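## Task

Put a blank in each of the four vise stations and clamp it by pushing that station's valve knob in (pulling the knob out unclamps). Next set the selector to JOB, let the amber lamp on the cabinet top go dark, and then key in DS, CR, CT, DR, ET, ES, DT, CS, ER in exactly that sequence, each one once, with no extra keys. The machine may register a different key from the one physically pressed, and only the registered key matters. In the starting TEACH mode presses are not counted. A press there lights the key the machine reads (names are printed under the keys), but only when all four stations are empty. When finished, no blank may overhang either end of its station's moving jaw, and nothing may be held in place only by the robot.

## Robot and tools

Robot: two arms named left_arm and right_arm. Each has six revolute joints (waist, shoulder, elbow, forearm roll, wrist pitch, wrist roll) and a two-finger gripper.

Frame: all reported positions use one scene frame. Its origin sits on the table surface midway between the arms; +x points out across the table, +z points up, and left_arm stands on the +y side. The arm names do not correspond to image sides. Printed hand positions can be somewhat off, more so when an arm is stretched far.

Task strategy hint: since the machine may remap keys, while still in TEACH with all stations empty, press keys and watch which key lights to learn the mapping. Then load and clamp the blanks, switch to JOB, wait for the amber lamp to go out, and press the physical keys that register as the required sequence. Blanks must end up fully within the moving jaw length and stay there without robot contact. Occasionally a loose object gets nudged by an outside push.

Tool execute_actions. Argument actions is a list holding zero or one item; optional pictures (boolean) turns camera images on or off for that result (default: images included).
- Empty list: no command, just returns current state.
- Motion item: {"rows": [...], "steps": n}. rows holds 1 to 15 rows; steps is 1 to 15 (15 if omitted), each step lasting 1/30 s. Row k is applied on step k; if rows run out, the final row is held for the remaining steps.
- Each row is a single flat list of 14 numbers covering both arms, even if only one moves: left_arm waist, shoulder, elbow, forearm roll, wrist pitch, wrist roll, opening, then right_arm in the same seven-number order.
- The six joint numbers are absolute target angles in radians, in the same form as the Joint positions line (not offsets from the current angle). Stated ranges per arm: waist -6.283 to 6.283, shoulder -2.304 to 2.304, elbow -4.224 to 0.061, forearm roll -6.283 to 6.283, wrist pitch -2.164 to 2.164, wrist roll -6.283 to 6.283. The true ends may differ by up to 0.010 rad. A call is rejected (nothing sent) if any target exceeds a range end by more than 0.010 and lies beyond that joint's last reported angle. Targets beyond the real end are clipped to it, and the result then notes "joint sent to its limit" (possibly referring to an earlier move still running); absence of that note does not prove more travel exists.
- Opening is an absolute command from -1 (closed) to +1 (fully open).
- Wait item: {"steps": n} with no rows, n up to 300, counted from the previous result; thinking and writing time is included in it.

Motion behaviour: joint targets advance at most 3.14 rad/s, with 0.16 s to accelerate, and all joints of an arm are timed to arrive together. Each step the sent target stays within 0.623 rad of the measured angle, and targets that would move the gripper more than 70 mm from where it is get scaled back. Between calls, arms keep heading for the last row sent until everything has nearly stopped or a step is HELD; after that only a new action moves them further. Fingers already in motion finish moving.

Gripper: fingers extend along the gripper's +z axis and close along its y axis. end_effector_position is the point between closed finger pads, about 2 cm short of the tips; closing pushes the tips roughly 10 mm further along +z. To hold something, keep commanding an opening well under grip_measured (lower means firmer, up to about 24 N per pad for parts up to about 6 cm wide). Returning exactly the read grip_measured gives a gentle hold that weakens with width. Fast closing can over-press.

Result lines:
- State line per arm (left_arm: ... | right_arm: ...): end_effector_position in metres, end_effector_quat_wxyz, linear and angular velocity (m/s, rad/s).
- Joint positions / Joint velocities: per arm, six joints (rad, rad/s) plus finger pad gap (m, m/s; 0.084 m fully open).
- grip_measured: measured opening on the command scale.
- Joint torques: whole drive output per joint (Nm), with per-arm offset, scale and noise; not zero in free air.
- "joint command not followed": clearance check altered or blocked targets on some steps. HELD marks steps where the row was partly or wholly not sent.
- TORQUE FAULT: a joint hit its load limit (waist 54, shoulder 54, elbow 45, forearm roll 24.3, wrist pitch 17.1, wrist roll 17.1 Nm, held weight included); the arm backs off, pauses 10 s and drops the rest of the call.
- MOTOR HOT from 65 °C; OVER-TEMPERATURE FAULT at 80 °C brakes the arm until cooled. Holding loads heats motors even while idle.

Tool zoom_image: camera (cam_high, cam_low, cam_left_wrist, cam_right_wrist) and region [x0, y0, x1, y1] in pixels of that camera's latest image, origin top-left, at most 504 by 504. All cameras are 672x504; approximate focal lengths in pixels: cam_high 533, cam_low 380, cam_left_wrist 675, cam_right_wrist 648.

Tool finished_scene: scene = number of the current scene. Replying with no tool call ends all remaining work.

Avoid: knocking or placing anything off the table, arms colliding or pressing on each other, slamming, hard pushes, drops and slips, torque and heat faults, and needless jerky or effortful motion.

Each tool is called after "Request:" in YAML: its name, and indented under it one key for each argument.

## Session

Request:
execute_actions:
  actions: []

Scene clock: 0.00 s of 9600.00 s.
left_arm: end_effector_position=(+0.3707, +0.4054, +0.2664) grip_measured=+1.00 end_effector_quat_wxyz=(+0.207, +0.144, +0.960, +0.123) end_effector_velocity=(+0.000, -0.000, +0.000) end_effector_angular_velocity=(-0.000, -0.001, +0.000) | right_arm: end_effector_position=(+0.4510, -0.0595, +0.3584) grip_measured=+1.00 end_effector_quat_wxyz=(+0.184, -0.045, +0.820, +0.540) end_effector_velocity=(+0.000, -0.000, -0.000) end_effector_angular_velocity=(-0.000, +0.000, -0.001)
Joint positions: left_arm=[ 0.106  0.2   -0.408  0.879 -0.241  2.602  0.084] | right_arm=[ 0.007 -0.136 -0.622 -1.339  1.046 -1.447  0.084]
Joint velocities: left_arm=[-0.     0.    -0.001 -0.     0.    -0.     0.   ] | right_arm=[-0. -0. -0.  0. -0.  0. -0.]
Joint torques (N m, as the arm reports them, + toward a larger angle): no reading
Motor temperatures (°C, as the motors report them): left_arm=[28 23 29 27 32 31] | right_arm=[25 26 29 28 32 29]

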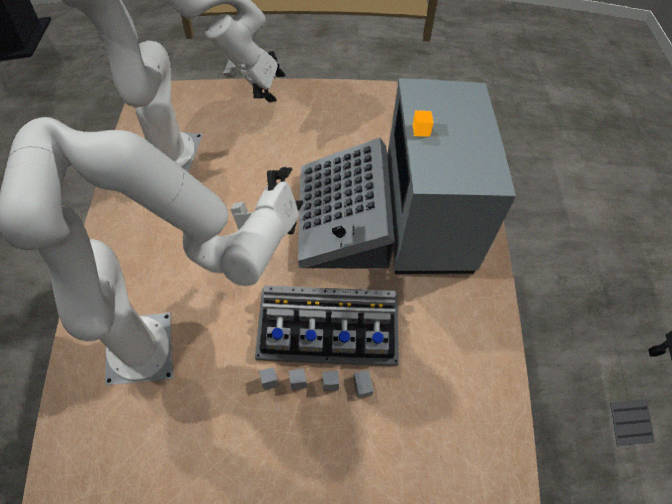

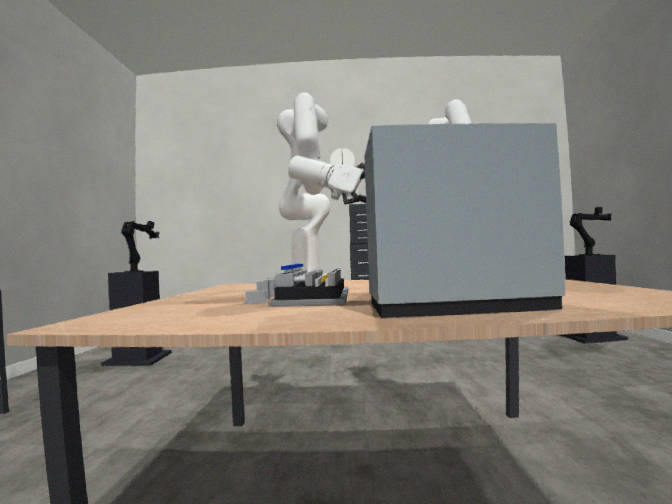

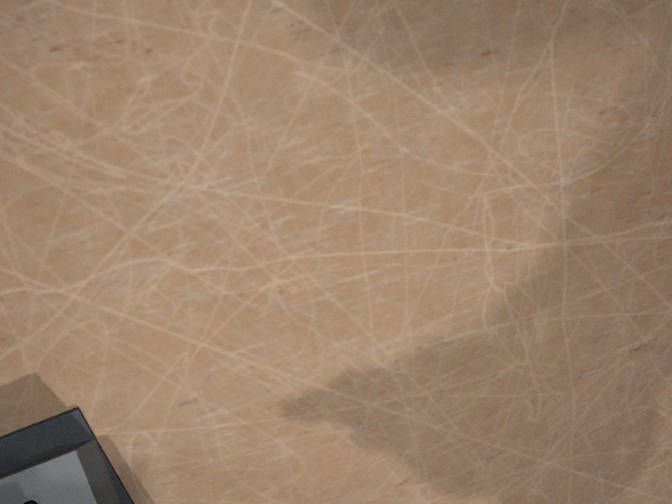

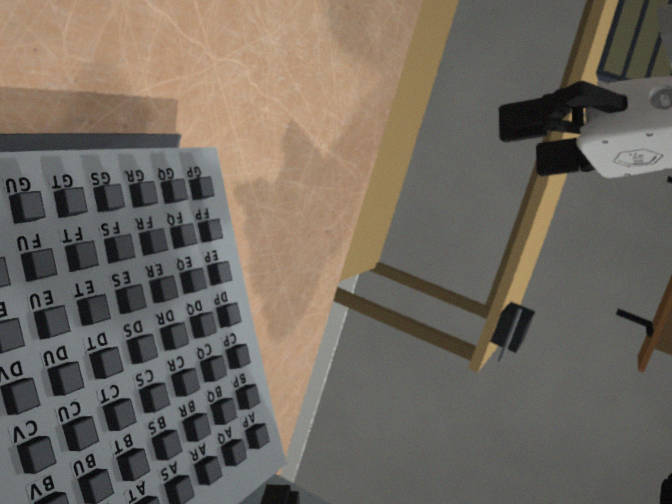

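Request:
execute_actions:
  actions:
    - {"rows":[[0.306,0.2,-0.408,0.879,-0.241,2.602,1,-0.193,-0.136,-0.622,-1.339,1.046,-1.447,1]],"steps":15}
  pictures: false

Request:
execute_actions:
  actions:
    - {"rows":[[0.306,0.2,-0.408,0.879,0.2,2.602,1,-0.193,-0.136,-0.622,-1.339,0.6,-1.447,1]],"steps":15}
  pictures: false

Request:
execute_actions:
  actions:
    - {"rows":[[0.306,0.2,-0.7,0.879,0.2,2.602,1,-0.193,-0.136,-0.9,-1.339,0.6,-1.447,1]],"steps":15}
  pictures: false

Request:
execute_actions:
  actions:
    - {"rows":[[0.306,0.2,-0.7,0,0,0,1,-0.193,0,-0.9,0,0,0,1]],"steps":15}
  pictures: false

Request:
execute_actions:
  actions:
    - {"steps":30}

Scene clock: 61.77 s of 9600.00 s.
left_arm: end_effector_position=(+0.3551, +0.4828, +0.2661) grip_measured=+1.00 end_effector_quat_wxyz=(+0.194, +0.048, +0.969, +0.143) end_effector_velocity=(+0.001, +0.001, +0.000) end_effector_angular_velocity=(+0.000, -0.001, +0.001) | right_arm: end_effector_position=(+0.4995, -0.1523, +0.3582) grip_measured=+1.00 end_effector_quat_wxyz=(+0.236, +0.037, +0.821, +0.519) end_effector_velocity=(+0.001, -0.001, -0.000) end_effector_angular_velocity=(-0.000, -0.000, -0.003)
Joint positions: left_arm=[ 0.305  0.2   -0.408  0.879 -0.241  2.602  0.084] | right_arm=[-0.192 -0.136 -0.622 -1.339  1.046 -1.447  0.084]
Joint velocities: left_arm=[ 0.003 -0.001 -0.001  0.     0.001  0.002 -0.   ] | right_arm=[-0.002 -0.    -0.     0.    -0.    -0.     0.   ]
Joint torques (N m, as the arm reports them, + toward a larger angle): left_arm=[  0.61  16.32 -21.8   -0.71   1.11   0.25] | right_arm=[ -0.03  15.89 -11.04   2.42   1.45   0.39]
Motor temperatures (°C, as the motors report them): left_arm=[28 23 32 27 32 31] | right_arm=[25 27 31 28 32 29]
Steps of this call (steps 1 to 90: nothing new was sent; then 58.27 s passed at rest; steps 91 to 105: all 15 steps of this action). Readings (joint positions):
91: left_arm=[0.107 0.200 -0.408 0.879 -0.241 2.602] | right_arm=[0.006 -0.136 -0.622 -1.339 1.046 -1.447]
92: left_arm=[0.116 0.200 -0.408 0.879 -0.240 2.602] | right_arm=[-0.003 -0.136 -0.622 -1.339 1.047 -1.447]
94: left_arm=[0.186 0.200 -0.408 0.879 -0.240 2.602] | right_arm=[-0.067 -0.136 -0.622 -1.339 1.047 -1.447]
98: left_arm=[0.301 0.200 -0.408 0.879 -0.242 2.602] | right_arm=[-0.182 -0.136 -0.622 -1.339 1.045 -1.447]
105: the state above

Scene clock: 62.27 s of 9600.00 s.
left_arm: end_effector_position=(+0.4261, +0.4128, +0.3031) grip_measured=+1.00 end_effector_quat_wxyz=(+0.365, +0.095, +0.926, +0.022) end_effector_velocity=(+0.000, -0.001, +0.001) end_effector_angular_velocity=(-0.003, -0.004, -0.001) | right_arm: end_effector_position=(+0.5204, -0.2246, +0.2804) grip_measured=+1.00 end_effector_quat_wxyz=(+0.245, +0.102, +0.908, +0.325) end_effector_velocity=(+0.000, -0.002, -0.000) end_effector_angular_velocity=(-0.006, +0.000, -0.003)
Joint positions: left_arm=[ 0.306  0.2   -0.408  0.879  0.199  2.602  0.084] | right_arm=[-0.193 -0.136 -0.622 -1.339  0.601 -1.447  0.084]
Joint velocities: left_arm=[ 0.     0.001  0.     0.001  0.005 -0.002 -0.   ] | right_arm=[-0.001  0.001 -0.    -0.    -0.006  0.    -0.   ]
Joint torques (N m, as the arm reports them, + toward a larger angle): left_arm=[  0.85  16.24 -22.06  -1.4    1.64   0.25] | right_arm=[ -1.89  16.85 -10.81   2.94   0.81   0.67]
Motor temperatures (°C, as the motors report them): left_arm=[28 23 32 27 32 31] | right_arm=[25 27 31 28 32 29]
Steps of this call (steps 1 to 15: all 15 steps of this action). Readings (joint positions):
1: left_arm=[0.305 0.200 -0.408 0.879 -0.240 2.602] | right_arm=[-0.192 -0.136 -0.622 -1.339 1.045 -1.447]
2: left_arm=[0.305 0.200 -0.408 0.879 -0.229 2.602] | right_arm=[-0.192 -0.136 -0.622 -1.339 1.034 -1.447]
4: left_arm=[0.306 0.200 -0.408 0.879 -0.155 2.602] | right_arm=[-0.192 -0.136 -0.622 -1.339 0.960 -1.447]
8: left_arm=[0.306 0.200 -0.408 0.879 0.119 2.602] | right_arm=[-0.193 -0.136 -0.622 -1.339 0.684 -1.447]
15: the state above

Scene clock: 62.77 s of 9600.00 s.
left_arm: end_effector_position=(+0.5293, +0.4317, +0.4736) grip_measured=+1.00 end_effector_quat_wxyz=(+0.491, +0.101, +0.863, +0.060) end_effector_velocity=(-0.002, +0.002, -0.012) end_effector_angular_velocity=(+0.002, +0.025, +0.006) | right_arm: end_effector_position=(+0.6316, -0.2271, +0.4220) grip_measured=+1.00 end_effector_quat_wxyz=(+0.368, +0.056, +0.866, +0.333) end_effector_velocity=(-0.001, -0.001, -0.010) end_effector_angular_velocity=(-0.005, +0.017, -0.002)
Joint positions: left_arm=[ 0.306  0.2   -0.699  0.879  0.2    2.602  0.084] | right_arm=[-0.193 -0.136 -0.899 -1.339  0.6   -1.447  0.084]
Joint velocities: left_arm=[-0.    -0.011  0.007 -0.    -0.011  0.001 -0.   ] | right_arm=[-0.001 -0.009  0.006 -0.002 -0.005 -0.    -0.   ]
Joint torques (N m, as the arm reports them, + toward a larger angle): left_arm=[  0.7   19.85 -24.03  -1.35   1.87   0.24] | right_arm=[  1.04  22.28 -13.52   1.95   0.74   0.62]
Motor temperatures (°C, as the motors report them): left_arm=[28 23 32 27 32 31] | right_arm=[25 27 31 28 32 29]
Steps of this call (steps 1 to 15: all 15 steps of this action). Readings (joint positions):
1: left_arm=[0.306 0.200 -0.409 0.879 0.199 2.602] | right_arm=[-0.193 -0.136 -0.623 -1.339 0.601 -1.447]
2: left_arm=[0.306 0.200 -0.417 0.879 0.198 2.602] | right_arm=[-0.193 -0.136 -0.631 -1.339 0.600 -1.447]
4: left_arm=[0.306 0.199 -0.474 0.879 0.198 2.602] | right_arm=[-0.193 -0.137 -0.690 -1.339 0.600 -1.447]
8: left_arm=[0.306 0.200 -0.592 0.879 0.199 2.602] | right_arm=[-0.193 -0.136 -0.812 -1.339 0.601 -1.447]
15: the state above

Scene clock: 63.27 s of 9600.00 s.
left_arm: end_effector_position=(+0.5087, +0.4659, +0.4481) grip_measured=+1.00 end_effector_quat_wxyz=(-0.324, +0.716, -0.543, +0.295) end_effector_velocity=(-0.010, -0.000, -0.011) end_effector_angular_velocity=(-2.818, -0.452, +2.241) | right_arm: end_effector_position=(+0.6339, -0.3600, +0.4561) grip_measured=+1.00 end_effector_quat_wxyz=(+0.119, +0.866, +0.229, +0.428) end_effector_velocity=(-0.052, -0.032, -0.018) end_effector_angular_velocity=(+4.186, +0.185, -3.351)
Joint positions: left_arm=[ 0.306  0.2   -0.7    0.049  0.007  1.432  0.084] | right_arm=[-0.193 -0.006 -0.9   -0.227  0.028 -0.308  0.084]
Joint velocities: left_arm=[-0.     0.001 -0.004 -0.503 -0.072 -3.125 -0.   ] | right_arm=[ 0.001  0.066  0.001  2.403 -0.325  2.957  0.   ]
Joint torques (N m, as the arm reports them, + toward a larger angle): left_arm=[  0.74  19.56 -24.12   4.44   2.27   0.02] | right_arm=[  0.14  20.03 -14.14  -3.76   1.38  -0.39]
Motor temperatures (°C, as the motors report them): left_arm=[28 23 32 27 32 31] | right_arm=[25 27 31 28 32 29]
Steps of this call (steps 1 to 15: all 15 steps of this action). Readings (joint positions):
1: left_arm=[0.306 0.200 -0.698 0.878 0.199 2.601] | right_arm=[-0.193 -0.136 -0.898 -1.338 0.599 -1.446]
2: left_arm=[0.306 0.200 -0.698 0.868 0.194 2.590] | right_arm=[-0.193 -0.134 -0.898 -1.328 0.588 -1.435]
4: left_arm=[0.306 0.200 -0.699 0.795 0.168 2.515] | right_arm=[-0.193 -0.119 -0.898 -1.255 0.516 -1.360]
8: left_arm=[0.306 0.200 -0.699 0.442 0.071 2.161] | right_arm=[-0.193 -0.057 -0.900 -0.926 0.253 -1.030]
15: the state above

Scene clock: 64.27 s of 9600.00 s.
left_arm: end_effector_position=(+0.5077, +0.4658, +0.4469) grip_measured=+1.00 end_effector_quat_wxyz=(-0.040, +0.897, +0.082, +0.433) end_effector_velocity=(+0.000, +0.000, -0.001) end_effector_angular_velocity=(-0.002, +0.001, +0.001) | right_arm: end_effector_position=(+0.6293, -0.3614, +0.4547) grip_measured=+1.00 end_effector_quat_wxyz=(+0.004, +0.900, -0.009, +0.435) end_effector_velocity=(+0.000, -0.000, -0.000) end_effector_angular_velocity=(+0.000, +0.000, -0.001)
Joint positions: left_arm=[ 0.306  0.2   -0.7    0.     0.     0.     0.084] | right_arm=[-0.193 -0.    -0.9   -0.     0.    -0.     0.084]
Joint velocities: left_arm=[-0.    -0.001  0.     0.001  0.    -0.003 -0.   ] | right_arm=[-0.001 -0.     0.     0.     0.     0.     0.   ]
Joint torques (N m, as the arm reports them, + toward a larger angle): left_arm=[  0.89  19.3  -24.17  -0.59   2.18   0.26] | right_arm=[  1.36  20.43 -16.47   2.19   1.45   0.52]
Motor temperatures (°C, as the motors report them): left_arm=[28 23 32 27 32 31] | right_arm=[25 27 31 28 32 29]
Steps of this call (steps 1 to 30: the robot went on to your last target). Readings (joint positions):
1: left_arm=[0.306 0.200 -0.700 0.034 0.005 1.327] | right_arm=[-0.193 -0.004 -0.900 -0.154 0.018 -0.215]
2: left_arm=[0.306 0.200 -0.700 0.025 0.004 1.223] | right_arm=[-0.193 -0.003 -0.900 -0.096 0.011 -0.137]
4: left_arm=[0.306 0.200 -0.700 0.013 0.002 1.014] | right_arm=[-0.193 -0.001 -0.900 -0.024 0.003 -0.038]
8: left_arm=[0.306 0.200 -0.700 0.004 0.001 0.595] | right_arm=[-0.193 -0.000 -0.900 -0.002 0.000 -0.003]
30: the state above

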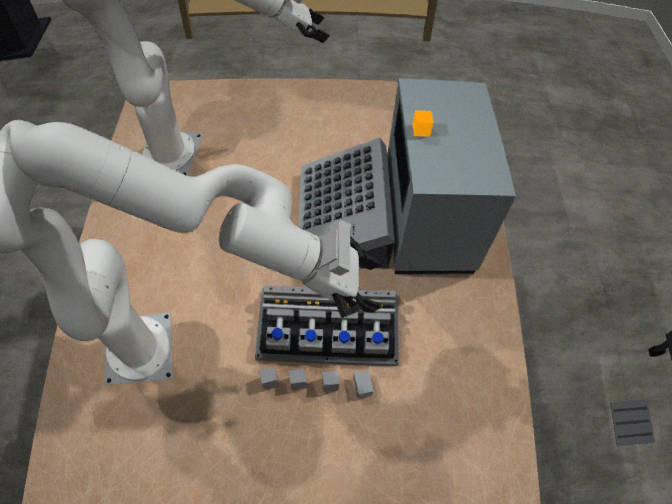

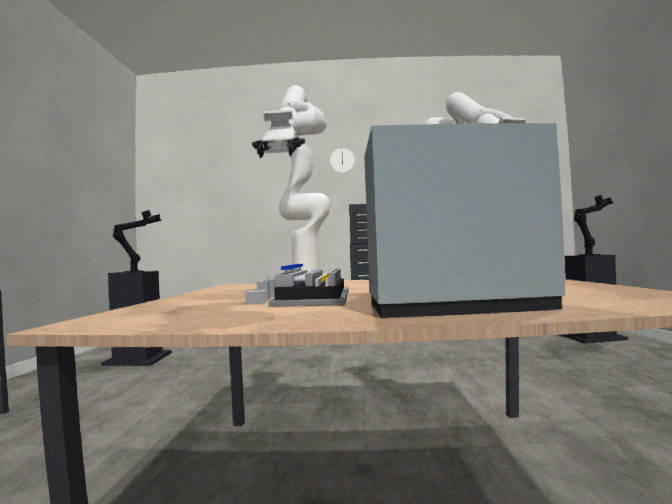

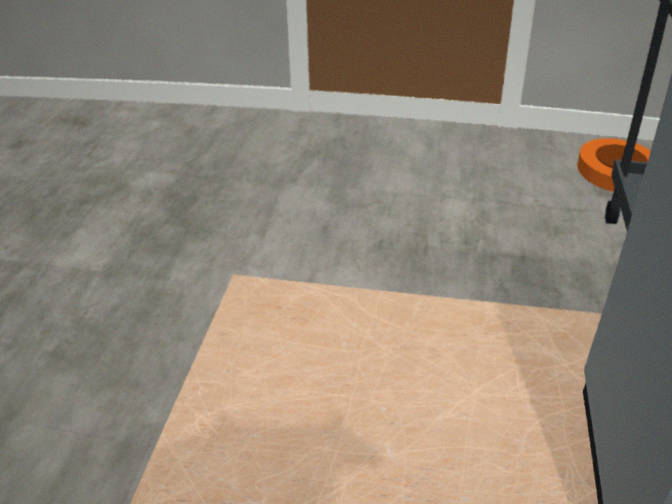

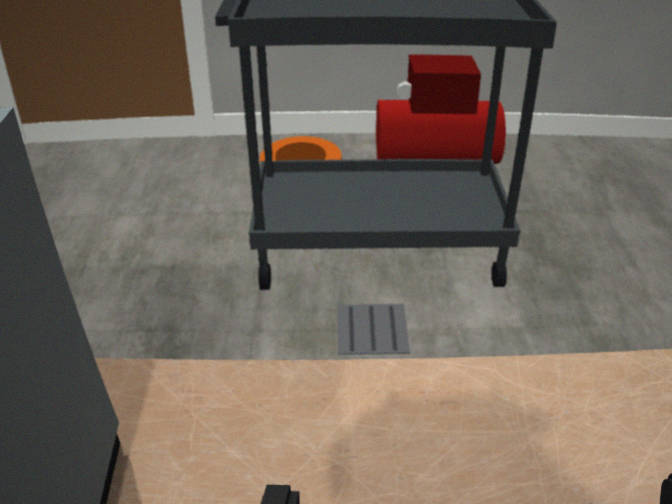

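Request:
execute_actions:
  actions:
    - {"rows":[[0.9,0,-0.3,0,0,0,-1,-0.376,-0.171,-0.664,0,-0.493,-0.203,-1]],"steps":15}
  pictures: false

Request:
execute_actions:
  actions:
    - {"steps":15}

Request:
zoom_image:
  camera: "cam_high"
  region: [280,120,420,280]

Request:
zoom_image:
  camera: "cam_high"
  region: [240,270,420,410]

Scene clock: 95.40 s of 9600.00 s.
left_arm: end_effector_position=(+0.3624, +0.5918, +0.2610) grip_measured=-1.00 end_effector_quat_wxyz=(-0.071, +0.929, +0.250, +0.264) end_effector_velocity=(-0.427, +0.160, -0.374) end_effector_angular_velocity=(-0.400, +0.689, +0.789) | right_arm: end_effector_position=(+0.4706, -0.4225, +0.2421) grip_measured=-1.00 end_effector_quat_wxyz=(+0.017, +0.994, -0.003, +0.108) end_effector_velocity=(-0.475, -0.076, -0.360) end_effector_angular_velocity=(+0.175, +1.583, +0.027)
Joint positions: left_arm=[ 0.649  0.084 -0.469 -0.    -0.    -0.     0.   ] | right_arm=[-0.332 -0.13  -0.721 -0.    -0.373 -0.154  0.   ]
Joint velocities: left_arm=[ 0.789 -0.266  0.531  0.     0.001 -0.     0.   ] | right_arm=[-0.324 -0.302  0.417 -0.    -0.871 -0.359  0.   ]
Joint torques (N m, as the arm reports them, + toward a larger angle): left_arm=[  0.55  20.84 -19.95  -0.82   1.71   0.22] | right_arm=[ -5.28  16.97 -11.23   2.39   0.23   0.64]
Motor temperatures (°C, as the motors report them): left_arm=[28 23 33 27 32 31] | right_arm=[25 27 33 28 32 29]
Steps of this call (steps 1 to 15: the robot went on to your last target; steps 16 to 90: nothing new was sent; then 27.63 s passed at rest; steps 91 to 105: all 15 steps of this action). Readings (joint positions):
91: left_arm=[0.307 0.200 -0.699 0.000 0.000 0.000] | right_arm=[-0.193 -0.000 -0.900 0.000 -0.001 -0.001]
92: left_arm=[0.316 0.197 -0.694 0.000 0.001 0.000] | right_arm=[-0.197 -0.003 -0.896 0.000 -0.011 -0.005]
94: left_arm=[0.368 0.180 -0.660 0.000 0.001 0.000] | right_arm=[-0.217 -0.021 -0.871 0.000 -0.066 -0.028]
98: left_arm=[0.469 0.145 -0.591 0.000 0.000 0.000] | right_arm=[-0.258 -0.061 -0.816 0.000 -0.175 -0.072]
105: the state above

Scene clock: 95.90 s of 9600.00 s.
left_arm: end_effector_position=(+0.2201, +0.6070, +0.1585) grip_measured=-1.00 end_effector_quat_wxyz=(-0.057, +0.915, +0.374, +0.139) end_effector_velocity=(-0.001, +0.000, -0.001) end_effector_angular_velocity=(-0.001, +0.001, +0.003) | right_arm: end_effector_position=(+0.4033, -0.4296, +0.1998) grip_measured=-1.00 end_effector_quat_wxyz=(+0.000, +1.000, -0.000, +0.001) end_effector_velocity=(-0.003, +0.000, -0.002) end_effector_angular_velocity=(+0.002, +0.008, -0.001)
Joint positions: left_arm=[ 0.899  0.001 -0.301  0.     0.     0.     0.   ] | right_arm=[-0.376 -0.171 -0.664  0.    -0.493 -0.203  0.   ]
Joint velocities: left_arm=[ 0.004 -0.002  0.001  0.001  0.002 -0.     0.   ] | right_arm=[-0.001 -0.002  0.003  0.    -0.002 -0.     0.   ]
Joint torques (N m, as the arm reports them, + toward a larger angle): left_arm=[  0.69  19.26 -17.33  -1.48   1.39   0.22] | right_arm=[ -2.54  19.91 -10.28   0.99  -0.5    0.32]
Motor temperatures (°C, as the motors report them): left_arm=[28 23 33 27 32 31] | right_arm=[25 27 33 28 32 29]
Steps of this call (steps 1 to 15: the robot went on to your last target). Readings (joint positions):
1: left_arm=[0.675 0.075 -0.451 -0.000 -0.000 -0.000] | right_arm=[-0.342 -0.140 -0.707 -0.000 -0.402 -0.166]
2: left_arm=[0.702 0.066 -0.433 -0.000 -0.000 -0.000] | right_arm=[-0.353 -0.150 -0.693 -0.000 -0.432 -0.178]
4: left_arm=[0.756 0.048 -0.397 -0.000 -0.000 -0.000] | right_arm=[-0.370 -0.166 -0.671 -0.000 -0.475 -0.195]
8: left_arm=[0.864 0.012 -0.324 -0.000 -0.000 -0.000] | right_arm=[-0.375 -0.170 -0.665 0.000 -0.492 -0.202]
15: the state above

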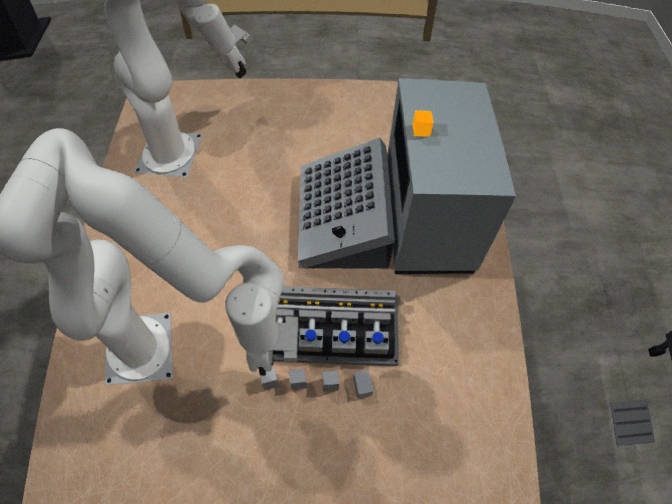

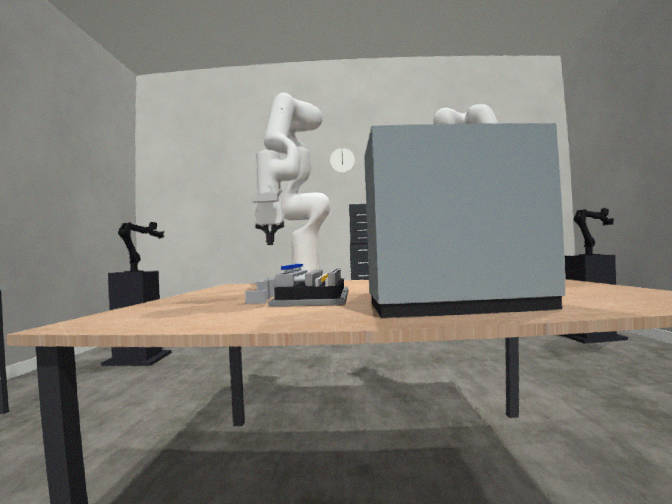

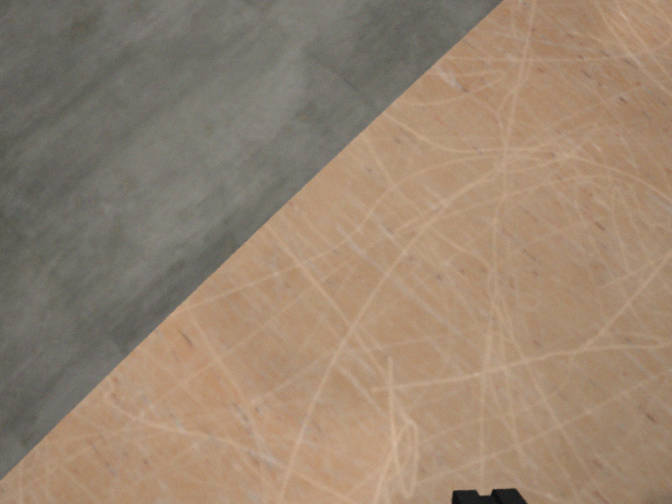

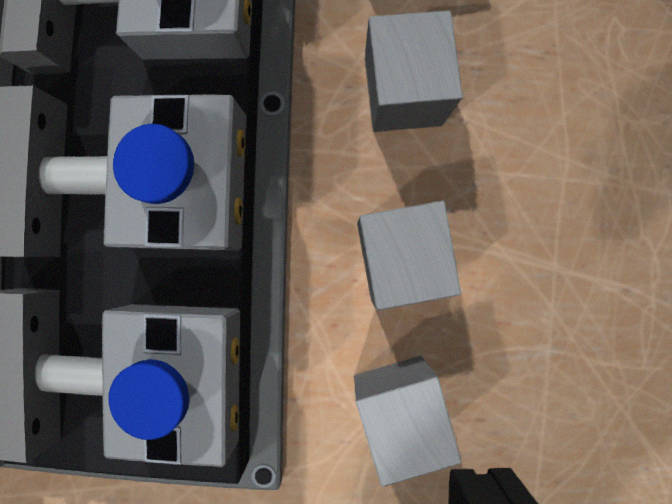

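Region (280, 120, 420, 280) of cam_high's 672x504 image, scaled by 3.150, with more detail than that image has; it fills the left 441 columns of this view, and the rest is white.

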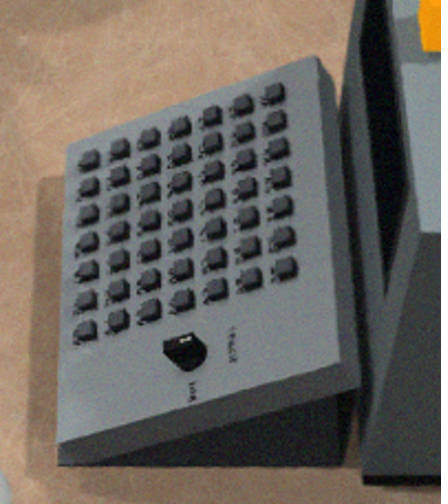

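Region (240, 270, 420, 410) of cam_high's 672x504 image, scaled by 2.800, with more detail than that image has.

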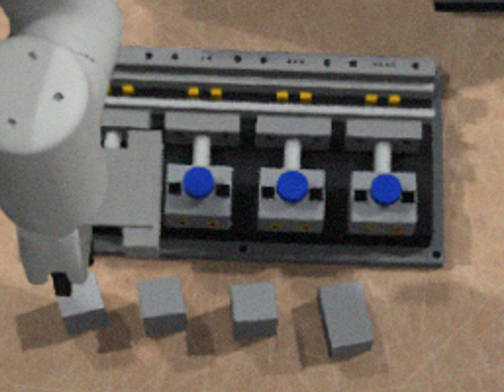

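Request:
execute_actions:
  actions:
    - {"rows":[[0.6,-0.242,-1.254,0,-1.012,-0.479,-1,-0.376,-0.171,-0.664,0,-0.493,-0.203,-1]],"steps":15}
  pictures: false

Request:
execute_actions:
  actions:
    - {"rows":[[-0.357,-0.242,-1.254,0,-1.012,-0.479,-1,-0.376,-0.171,-0.664,0,-0.493,-0.203,-1]],"steps":15}
  pictures: false

Request:
execute_actions:
  actions:
    - {"steps":15}

Scene clock: 111.37 s of 9600.00 s.
left_arm: end_effector_position=(+0.3819, +0.6314, +0.2815) grip_measured=-1.00 end_effector_quat_wxyz=(-0.008, +0.899, +0.433, +0.061) end_effector_velocity=(+0.291, -0.009, +0.379) end_effector_angular_velocity=(-0.287, +0.318, +0.202) | right_arm: end_effector_position=(+0.4029, -0.4296, +0.1995) grip_measured=-1.00 end_effector_quat_wxyz=(+0.000, +1.000, -0.000, -0.000) end_effector_velocity=(+0.000, -0.000, +0.000) end_effector_angular_velocity=(-0.000, -0.001, +0.000)
Joint positions: left_arm=[ 0.699 -0.162 -0.873  0.    -0.589 -0.32   0.   ] | right_arm=[-0.376 -0.171 -0.664 -0.    -0.493 -0.203  0.   ]
Joint velocities: left_arm=[-0.344 -0.277 -1.322 -0.    -1.468 -0.55   0.   ] | right_arm=[-0.001  0.001 -0.    -0.001  0.    -0.     0.   ]
Joint torques (N m, as the arm reports them, + toward a larger angle): left_arm=[ -0.42  35.32 -21.48  -0.76   1.3    0.29] | right_arm=[ -1.49  19.67 -11.92   1.15  -0.35   0.49]
Motor temperatures (°C, as the motors report them): left_arm=[28 24 33 27 32 31] | right_arm=[25 27 32 28 32 29]
Steps of this call (steps 1 to 15: the robot went on to your last target; steps 16 to 90: nothing new was sent; then 11.97 s passed at rest; steps 91 to 105: all 15 steps of this action). Readings (joint positions):
91: left_arm=[0.900 -0.000 -0.301 -0.000 -0.001 -0.001] | right_arm=[-0.376 -0.171 -0.664 0.000 -0.493 -0.203]
92: left_arm=[0.895 -0.004 -0.309 -0.000 -0.013 -0.009] | right_arm=[-0.376 -0.171 -0.664 -0.000 -0.493 -0.203]
94: left_arm=[0.861 -0.031 -0.378 -0.000 -0.085 -0.064] | right_arm=[-0.376 -0.171 -0.664 0.000 -0.493 -0.203]
98: left_arm=[0.784 -0.094 -0.567 0.000 -0.269 -0.184] | right_arm=[-0.376 -0.171 -0.664 -0.000 -0.493 -0.203]
105: the state above

Scene clock: 111.87 s of 9600.00 s.
left_arm: end_effector_position=(+0.4927, +0.4215, +0.3536) grip_measured=-1.00 end_effector_quat_wxyz=(+0.004, +0.966, +0.258, +0.023) end_effector_velocity=(+0.084, -0.520, +0.080) end_effector_angular_velocity=(-0.014, +0.082, -0.902) | right_arm: end_effector_position=(+0.4029, -0.4296, +0.1995) grip_measured=-1.00 end_effector_quat_wxyz=(+0.000, +1.000, -0.000, -0.000) end_effector_velocity=(-0.000, +0.000, -0.000) end_effector_angular_velocity=(+0.000, +0.001, +0.000)
Joint positions: left_arm=[ 0.228 -0.211 -1.111 -0.    -0.854 -0.418  0.   ] | right_arm=[-0.376 -0.171 -0.664 -0.    -0.493 -0.203  0.   ]
Joint velocities: left_arm=[-1.011 -0.053 -0.253 -0.    -0.283 -0.109  0.   ] | right_arm=[ 0. -0. -0.  0. -0. -0.  0.]
Joint torques (N m, as the arm reports them, + toward a larger angle): left_arm=[  1.48  39.77 -21.78  -0.71   0.99   0.17] | right_arm=[  0.86  20.48 -10.36   2.48  -0.55   0.17]
Motor temperatures (°C, as the motors report them): left_arm=[28 24 33 27 32 31] | right_arm=[25 27 32 28 32 29]
Steps of this call (steps 1 to 15: all 15 steps of this action). Readings (joint positions):
1: left_arm=[0.688 -0.171 -0.917 0.000 -0.637 -0.338] | right_arm=[-0.376 -0.171 -0.664 0.000 -0.493 -0.203]
2: left_arm=[0.669 -0.177 -0.953 0.000 -0.676 -0.351] | right_arm=[-0.376 -0.171 -0.664 0.000 -0.493 -0.203]
4: left_arm=[0.601 -0.182 -0.985 0.000 -0.711 -0.362] | right_arm=[-0.376 -0.171 -0.664 0.000 -0.493 -0.203]
8: left_arm=[0.464 -0.195 -1.039 0.000 -0.773 -0.387] | right_arm=[-0.376 -0.171 -0.664 0.000 -0.493 -0.203]
15: the state above

Scene clock: 112.37 s of 9600.00 s.
left_arm: end_effector_position=(+0.4671, +0.1621, +0.3927) grip_measured=-1.00 end_effector_quat_wxyz=(+0.001, +0.999, +0.037, +0.003) end_effector_velocity=(-0.179, -0.487, +0.078) end_effector_angular_velocity=(+0.027, +0.067, -0.872) | right_arm: end_effector_position=(+0.4029, -0.4296, +0.1995) grip_measured=-1.00 end_effector_quat_wxyz=(+0.000, +1.000, -0.000, -0.000) end_effector_velocity=(-0.000, -0.000, -0.000) end_effector_angular_velocity=(+0.000, +0.001, -0.000)
Joint positions: left_arm=[-0.273 -0.238 -1.233 -0.    -0.989 -0.47   0.   ] | right_arm=[-0.376 -0.171 -0.664 -0.    -0.493 -0.203  0.   ]
Joint velocities: left_arm=[-0.973 -0.051 -0.239 -0.    -0.26  -0.1    0.   ] | right_arm=[-0. -0.  0. -0. -0. -0.  0.]
Joint torques (N m, as the arm reports them, + toward a larger angle): left_arm=[  3.03  42.17 -22.37  -0.74   0.97   0.34] | right_arm=[  0.05  19.38 -11.25   2.1   -0.45   0.28]
Motor temperatures (°C, as the motors report them): left_arm=[28 24 33 27 32 31] | right_arm=[25 27 32 28 32 29]
Steps of this call (steps 1 to 15: the robot went on to your last target). Readings (joint positions):
1: left_arm=[0.194 -0.213 -1.119 -0.000 -0.863 -0.422] | right_arm=[-0.376 -0.171 -0.664 -0.000 -0.493 -0.203]
2: left_arm=[0.160 -0.215 -1.127 -0.000 -0.872 -0.425] | right_arm=[-0.376 -0.171 -0.664 0.000 -0.493 -0.203]
4: left_arm=[0.093 -0.218 -1.143 -0.000 -0.890 -0.432] | right_arm=[-0.376 -0.171 -0.664 0.000 -0.493 -0.203]
8: left_arm=[-0.041 -0.225 -1.176 -0.000 -0.926 -0.446] | right_arm=[-0.376 -0.171 -0.664 0.000 -0.493 -0.203]
15: the state above

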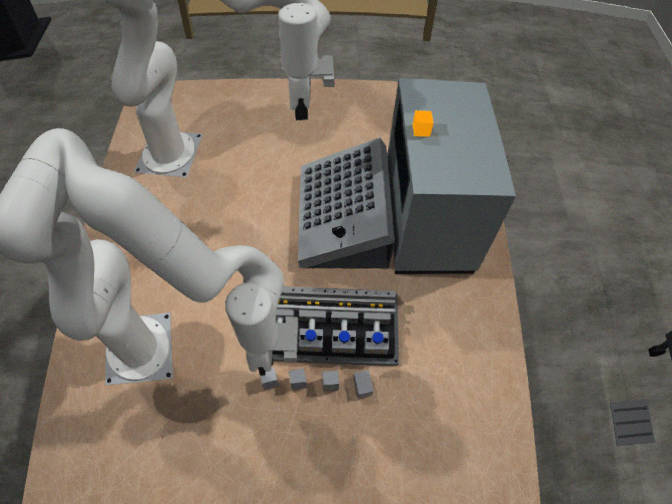

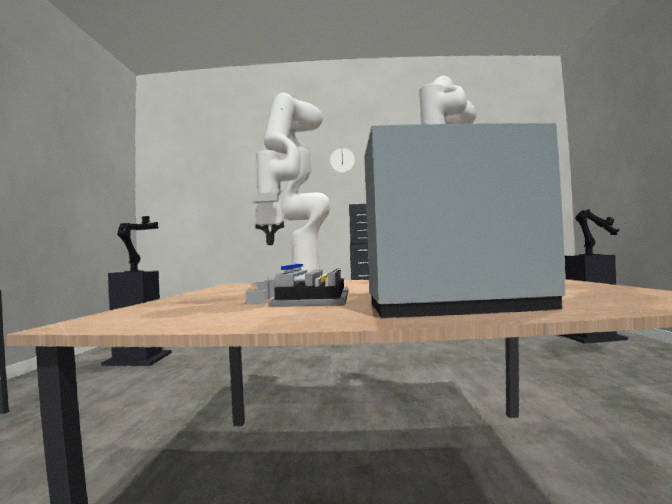

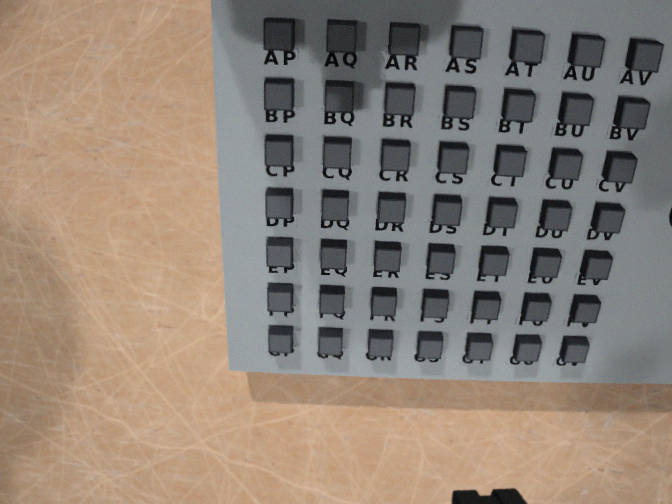

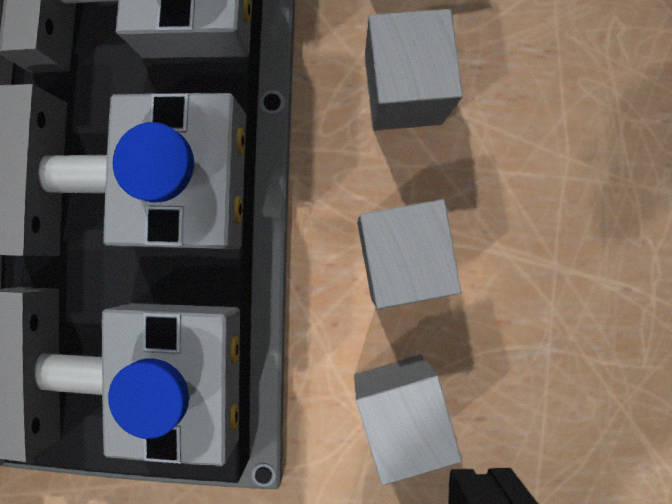

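Request:
execute_actions:
  actions:
    - {"steps":10}

Scene clock: 116.13 s of 9600.00 s.
left_arm: end_effector_position=(+0.4497, +0.1206, +0.3995) grip_measured=-1.00 end_effector_quat_wxyz=(+0.000, +1.000, -0.000, -0.000) end_effector_velocity=(-0.000, -0.000, +0.000) end_effector_angular_velocity=(-0.000, -0.000, -0.000) | right_arm: end_effector_position=(+0.4029, -0.4296, +0.1995) grip_measured=-1.00 end_effector_quat_wxyz=(+0.000, +1.000, -0.000, -0.000) end_effector_velocity=(+0.000, -0.000, +0.000) end_effector_angular_velocity=(+0.000, -0.001, -0.001)
Joint positions: left_arm=[-0.357 -0.242 -1.254  0.    -1.012 -0.479  0.   ] | right_arm=[-0.376 -0.171 -0.664  0.    -0.493 -0.203  0.   ]
Joint velocities: left_arm=[-0.  0.  0. -0.  0.  0.  0.] | right_arm=[-0.     0.001  0.     0.    -0.     0.     0.   ]
Joint torques (N m, as the arm reports them, + toward a larger angle): left_arm=[  0.46  40.07 -22.99  -0.54   0.98   0.3 ] | right_arm=[ -1.83  18.13 -11.98   2.26  -0.42   0.61]
Motor temperatures (°C, as the motors report them): left_arm=[28 24 33 27 32 31] | right_arm=[25 27 32 28 32 29]
Steps of this call (steps 1 to 30: the robot went on to your last target; steps 31 to 90: nothing new was sent; then 0.77 s passed at rest). Readings (joint positions):
1: left_arm=[-0.304 -0.239 -1.241 -0.000 -0.997 -0.473] | right_arm=[-0.376 -0.171 -0.664 -0.000 -0.493 -0.203]
2: left_arm=[-0.329 -0.240 -1.247 -0.000 -1.004 -0.476] | right_arm=[-0.376 -0.171 -0.664 0.000 -0.493 -0.203]
4: left_arm=[-0.352 -0.241 -1.253 -0.000 -1.010 -0.478] | right_arm=[-0.376 -0.171 -0.664 0.000 -0.493 -0.203]
8: left_arm=[-0.355 -0.242 -1.253 0.000 -1.012 -0.479] | right_arm=[-0.376 -0.171 -0.664 -0.000 -0.493 -0.203]
90: the state above
All arms were judged still, so your last target was given up. Only a new action makes them travel on or press farther. Fingers that are still opening or closing keep moving.

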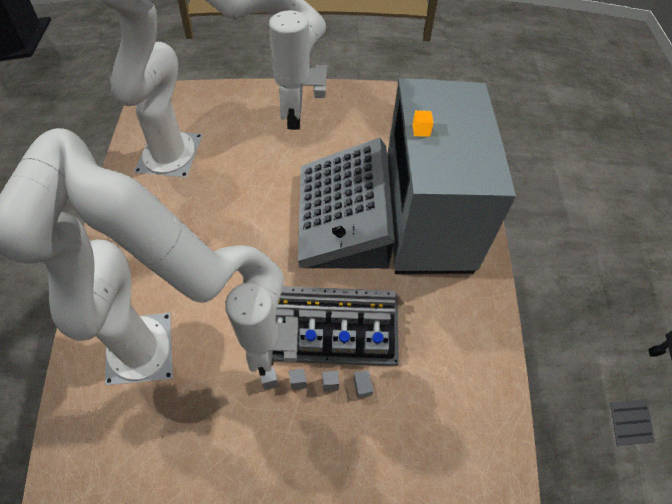

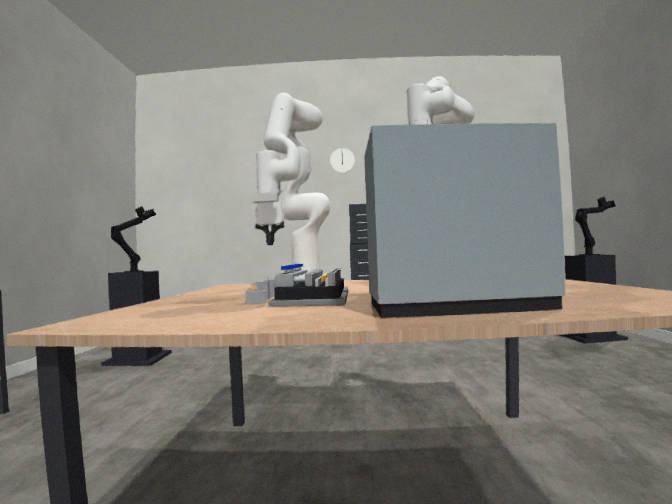

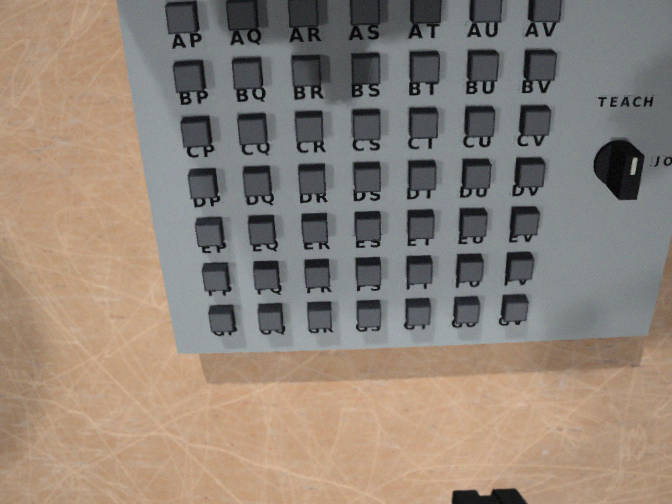

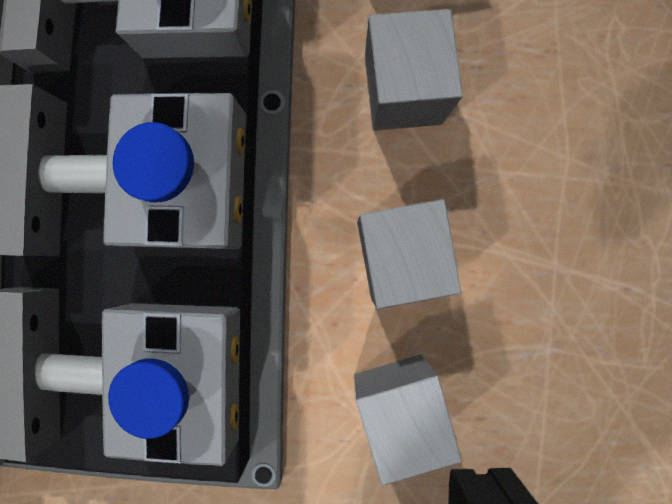

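Request:
execute_actions:
  actions:
    - {"rows":[[-0.242,-0.3,-1.05,0,-0.3,-0.364,-1,-0.376,-0.171,-0.664,0,-0.493,-0.203,-1]],"steps":15}
  pictures: false

Request:
execute_actions:
  actions:
    - {"rows":[[-0.242,-0.324,-0.919,0,-0.145,-0.364,-1,-0.376,-0.171,-0.664,0,-0.493,-0.203,-1]],"steps":15}

Scene clock: 145.20 s of 9600.00 s.
left_arm: end_effector_position=(+0.5554, +0.1455, +0.3065) grip_measured=-1.00 end_effector_quat_wxyz=(+0.079, +0.975, -0.000, +0.206) end_effector_velocity=(+0.030, -0.006, +0.017) end_effector_angular_velocity=(-0.044, -0.142, -0.011) | right_arm: end_effector_position=(+0.4029, -0.4296, +0.1995) grip_measured=-1.00 end_effector_quat_wxyz=(+0.000, +1.000, -0.000, -0.000) end_effector_velocity=(-0.000, -0.000, -0.000) end_effector_angular_velocity=(+0.000, +0.000, -0.001)
Joint positions: left_arm=[-0.243 -0.3   -1.051 -0.    -0.307 -0.365  0.   ] | right_arm=[-0.376 -0.171 -0.664 -0.    -0.493 -0.203  0.   ]
Joint velocities: left_arm=[0.009 0.009 0.009 0.    0.148 0.021 0.   ] | right_arm=[-0. -0.  0.  0. -0.  0.  0.]
Joint torques (N m, as the arm reports them, + toward a larger angle): left_arm=[ -2.39  45.97 -24.15  -0.93   1.46   0.12] | right_arm=[ -1.54  21.09 -11.1    1.71  -0.23   0.57]
Motor temperatures (°C, as the motors report them): left_arm=[28 24 34 27 32 31] | right_arm=[25 28 32 28 32 29]
Steps of this call (steps 1 to 90: nothing new was sent; then 25.57 s passed at rest; steps 91 to 105: all 15 steps of this action). Readings (joint positions):
91: left_arm=[-0.357 -0.242 -1.254 -0.000 -1.011 -0.479] | right_arm=[-0.376 -0.171 -0.664 -0.000 -0.493 -0.203]
92: left_arm=[-0.355 -0.243 -1.251 -0.000 -1.000 -0.477] | right_arm=[-0.376 -0.171 -0.664 0.000 -0.493 -0.203]
94: left_arm=[-0.342 -0.248 -1.228 0.000 -0.925 -0.463] | right_arm=[-0.376 -0.171 -0.664 -0.000 -0.493 -0.203]
98: left_arm=[-0.293 -0.275 -1.141 -0.000 -0.636 -0.416] | right_arm=[-0.376 -0.171 -0.664 -0.000 -0.493 -0.203]
105: the state above

Scene clock: 145.70 s of 9600.00 s.
left_arm: end_effector_position=(+0.5307, +0.1553, +0.2455) grip_measured=-1.00 end_effector_quat_wxyz=(+0.080, +0.975, -0.000, +0.209) end_effector_velocity=(-0.003, +0.001, -0.004) end_effector_angular_velocity=(+0.002, +0.008, +0.002) | right_arm: end_effector_position=(+0.4029, -0.4296, +0.1995) grip_measured=-1.00 end_effector_quat_wxyz=(+0.000, +1.000, -0.000, -0.000) end_effector_velocity=(-0.000, -0.000, +0.000) end_effector_angular_velocity=(+0.000, -0.000, -0.000)
Joint positions: left_arm=[-0.242 -0.324 -0.92   0.    -0.145 -0.364  0.   ] | right_arm=[-0.376 -0.171 -0.664  0.    -0.493 -0.203  0.   ]
Joint velocities: left_arm=[ 0.    -0.002  0.006  0.     0.    -0.002  0.   ] | right_arm=[-0.  0. -0.  0. -0. -0.  0.]
Joint torques (N m, as the arm reports them, + toward a larger angle): left_arm=[  0.65  42.   -21.43  -1.01   1.67   0.28] | right_arm=[ -1.3   17.66 -10.78   1.12  -0.35   0.49]
Motor temperatures (°C, as the motors report them): left_arm=[28 24 34 27 32 31] | right_arm=[25 28 32 28 32 29]
Steps of this call (steps 1 to 15: all 15 steps of this action). Readings (joint positions):
1: left_arm=[-0.242 -0.300 -1.050 0.000 -0.302 -0.365] | right_arm=[-0.376 -0.171 -0.664 -0.000 -0.493 -0.203]
2: left_arm=[-0.243 -0.300 -1.043 0.000 -0.289 -0.364] | right_arm=[-0.376 -0.171 -0.664 -0.000 -0.493 -0.203]
4: left_arm=[-0.243 -0.309 -0.990 0.000 -0.221 -0.364] | right_arm=[-0.376 -0.171 -0.664 0.000 -0.493 -0.203]
8: left_arm=[-0.242 -0.325 -0.918 -0.000 -0.151 -0.364] | right_arm=[-0.376 -0.171 -0.664 0.000 -0.493 -0.203]
15: the state above

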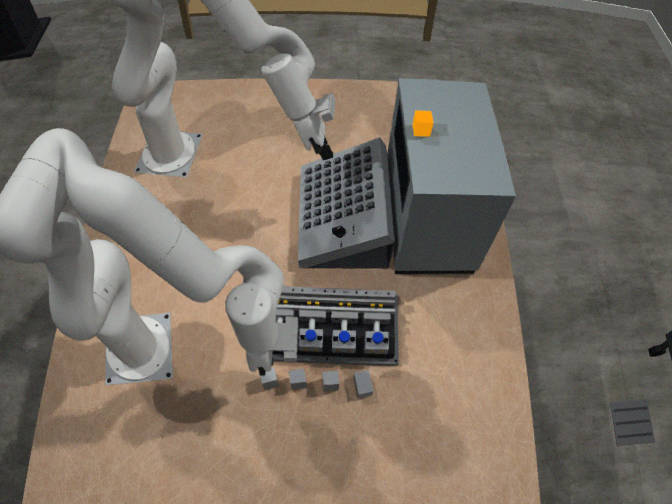

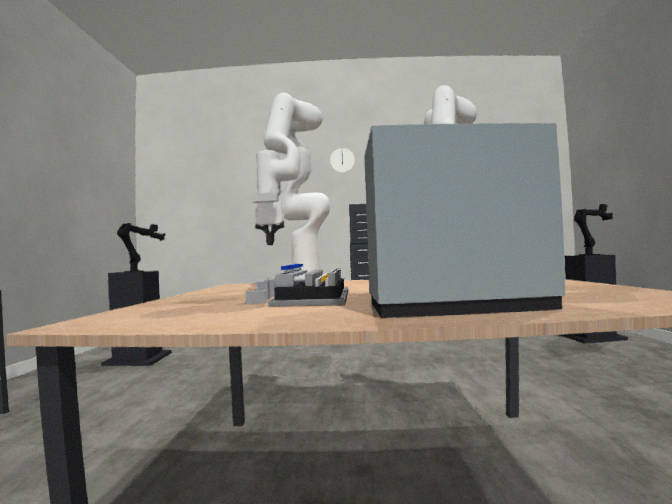

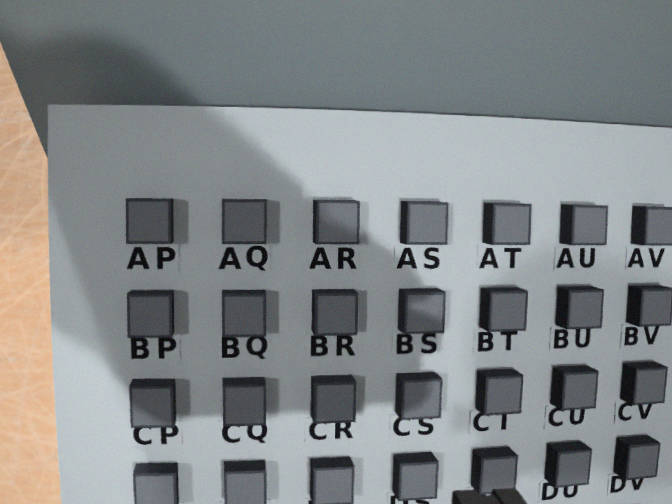

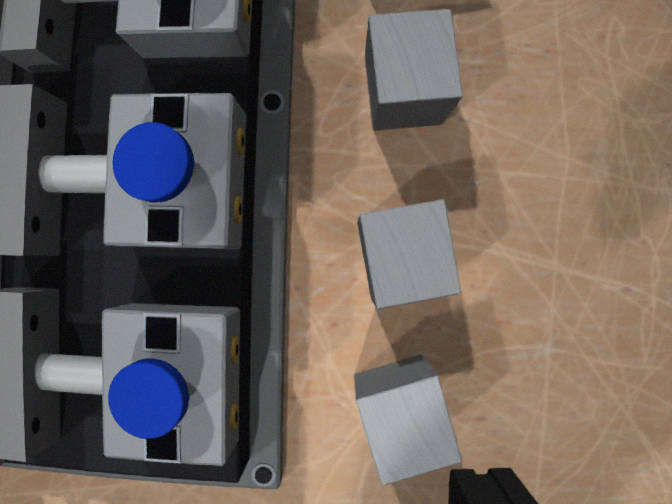

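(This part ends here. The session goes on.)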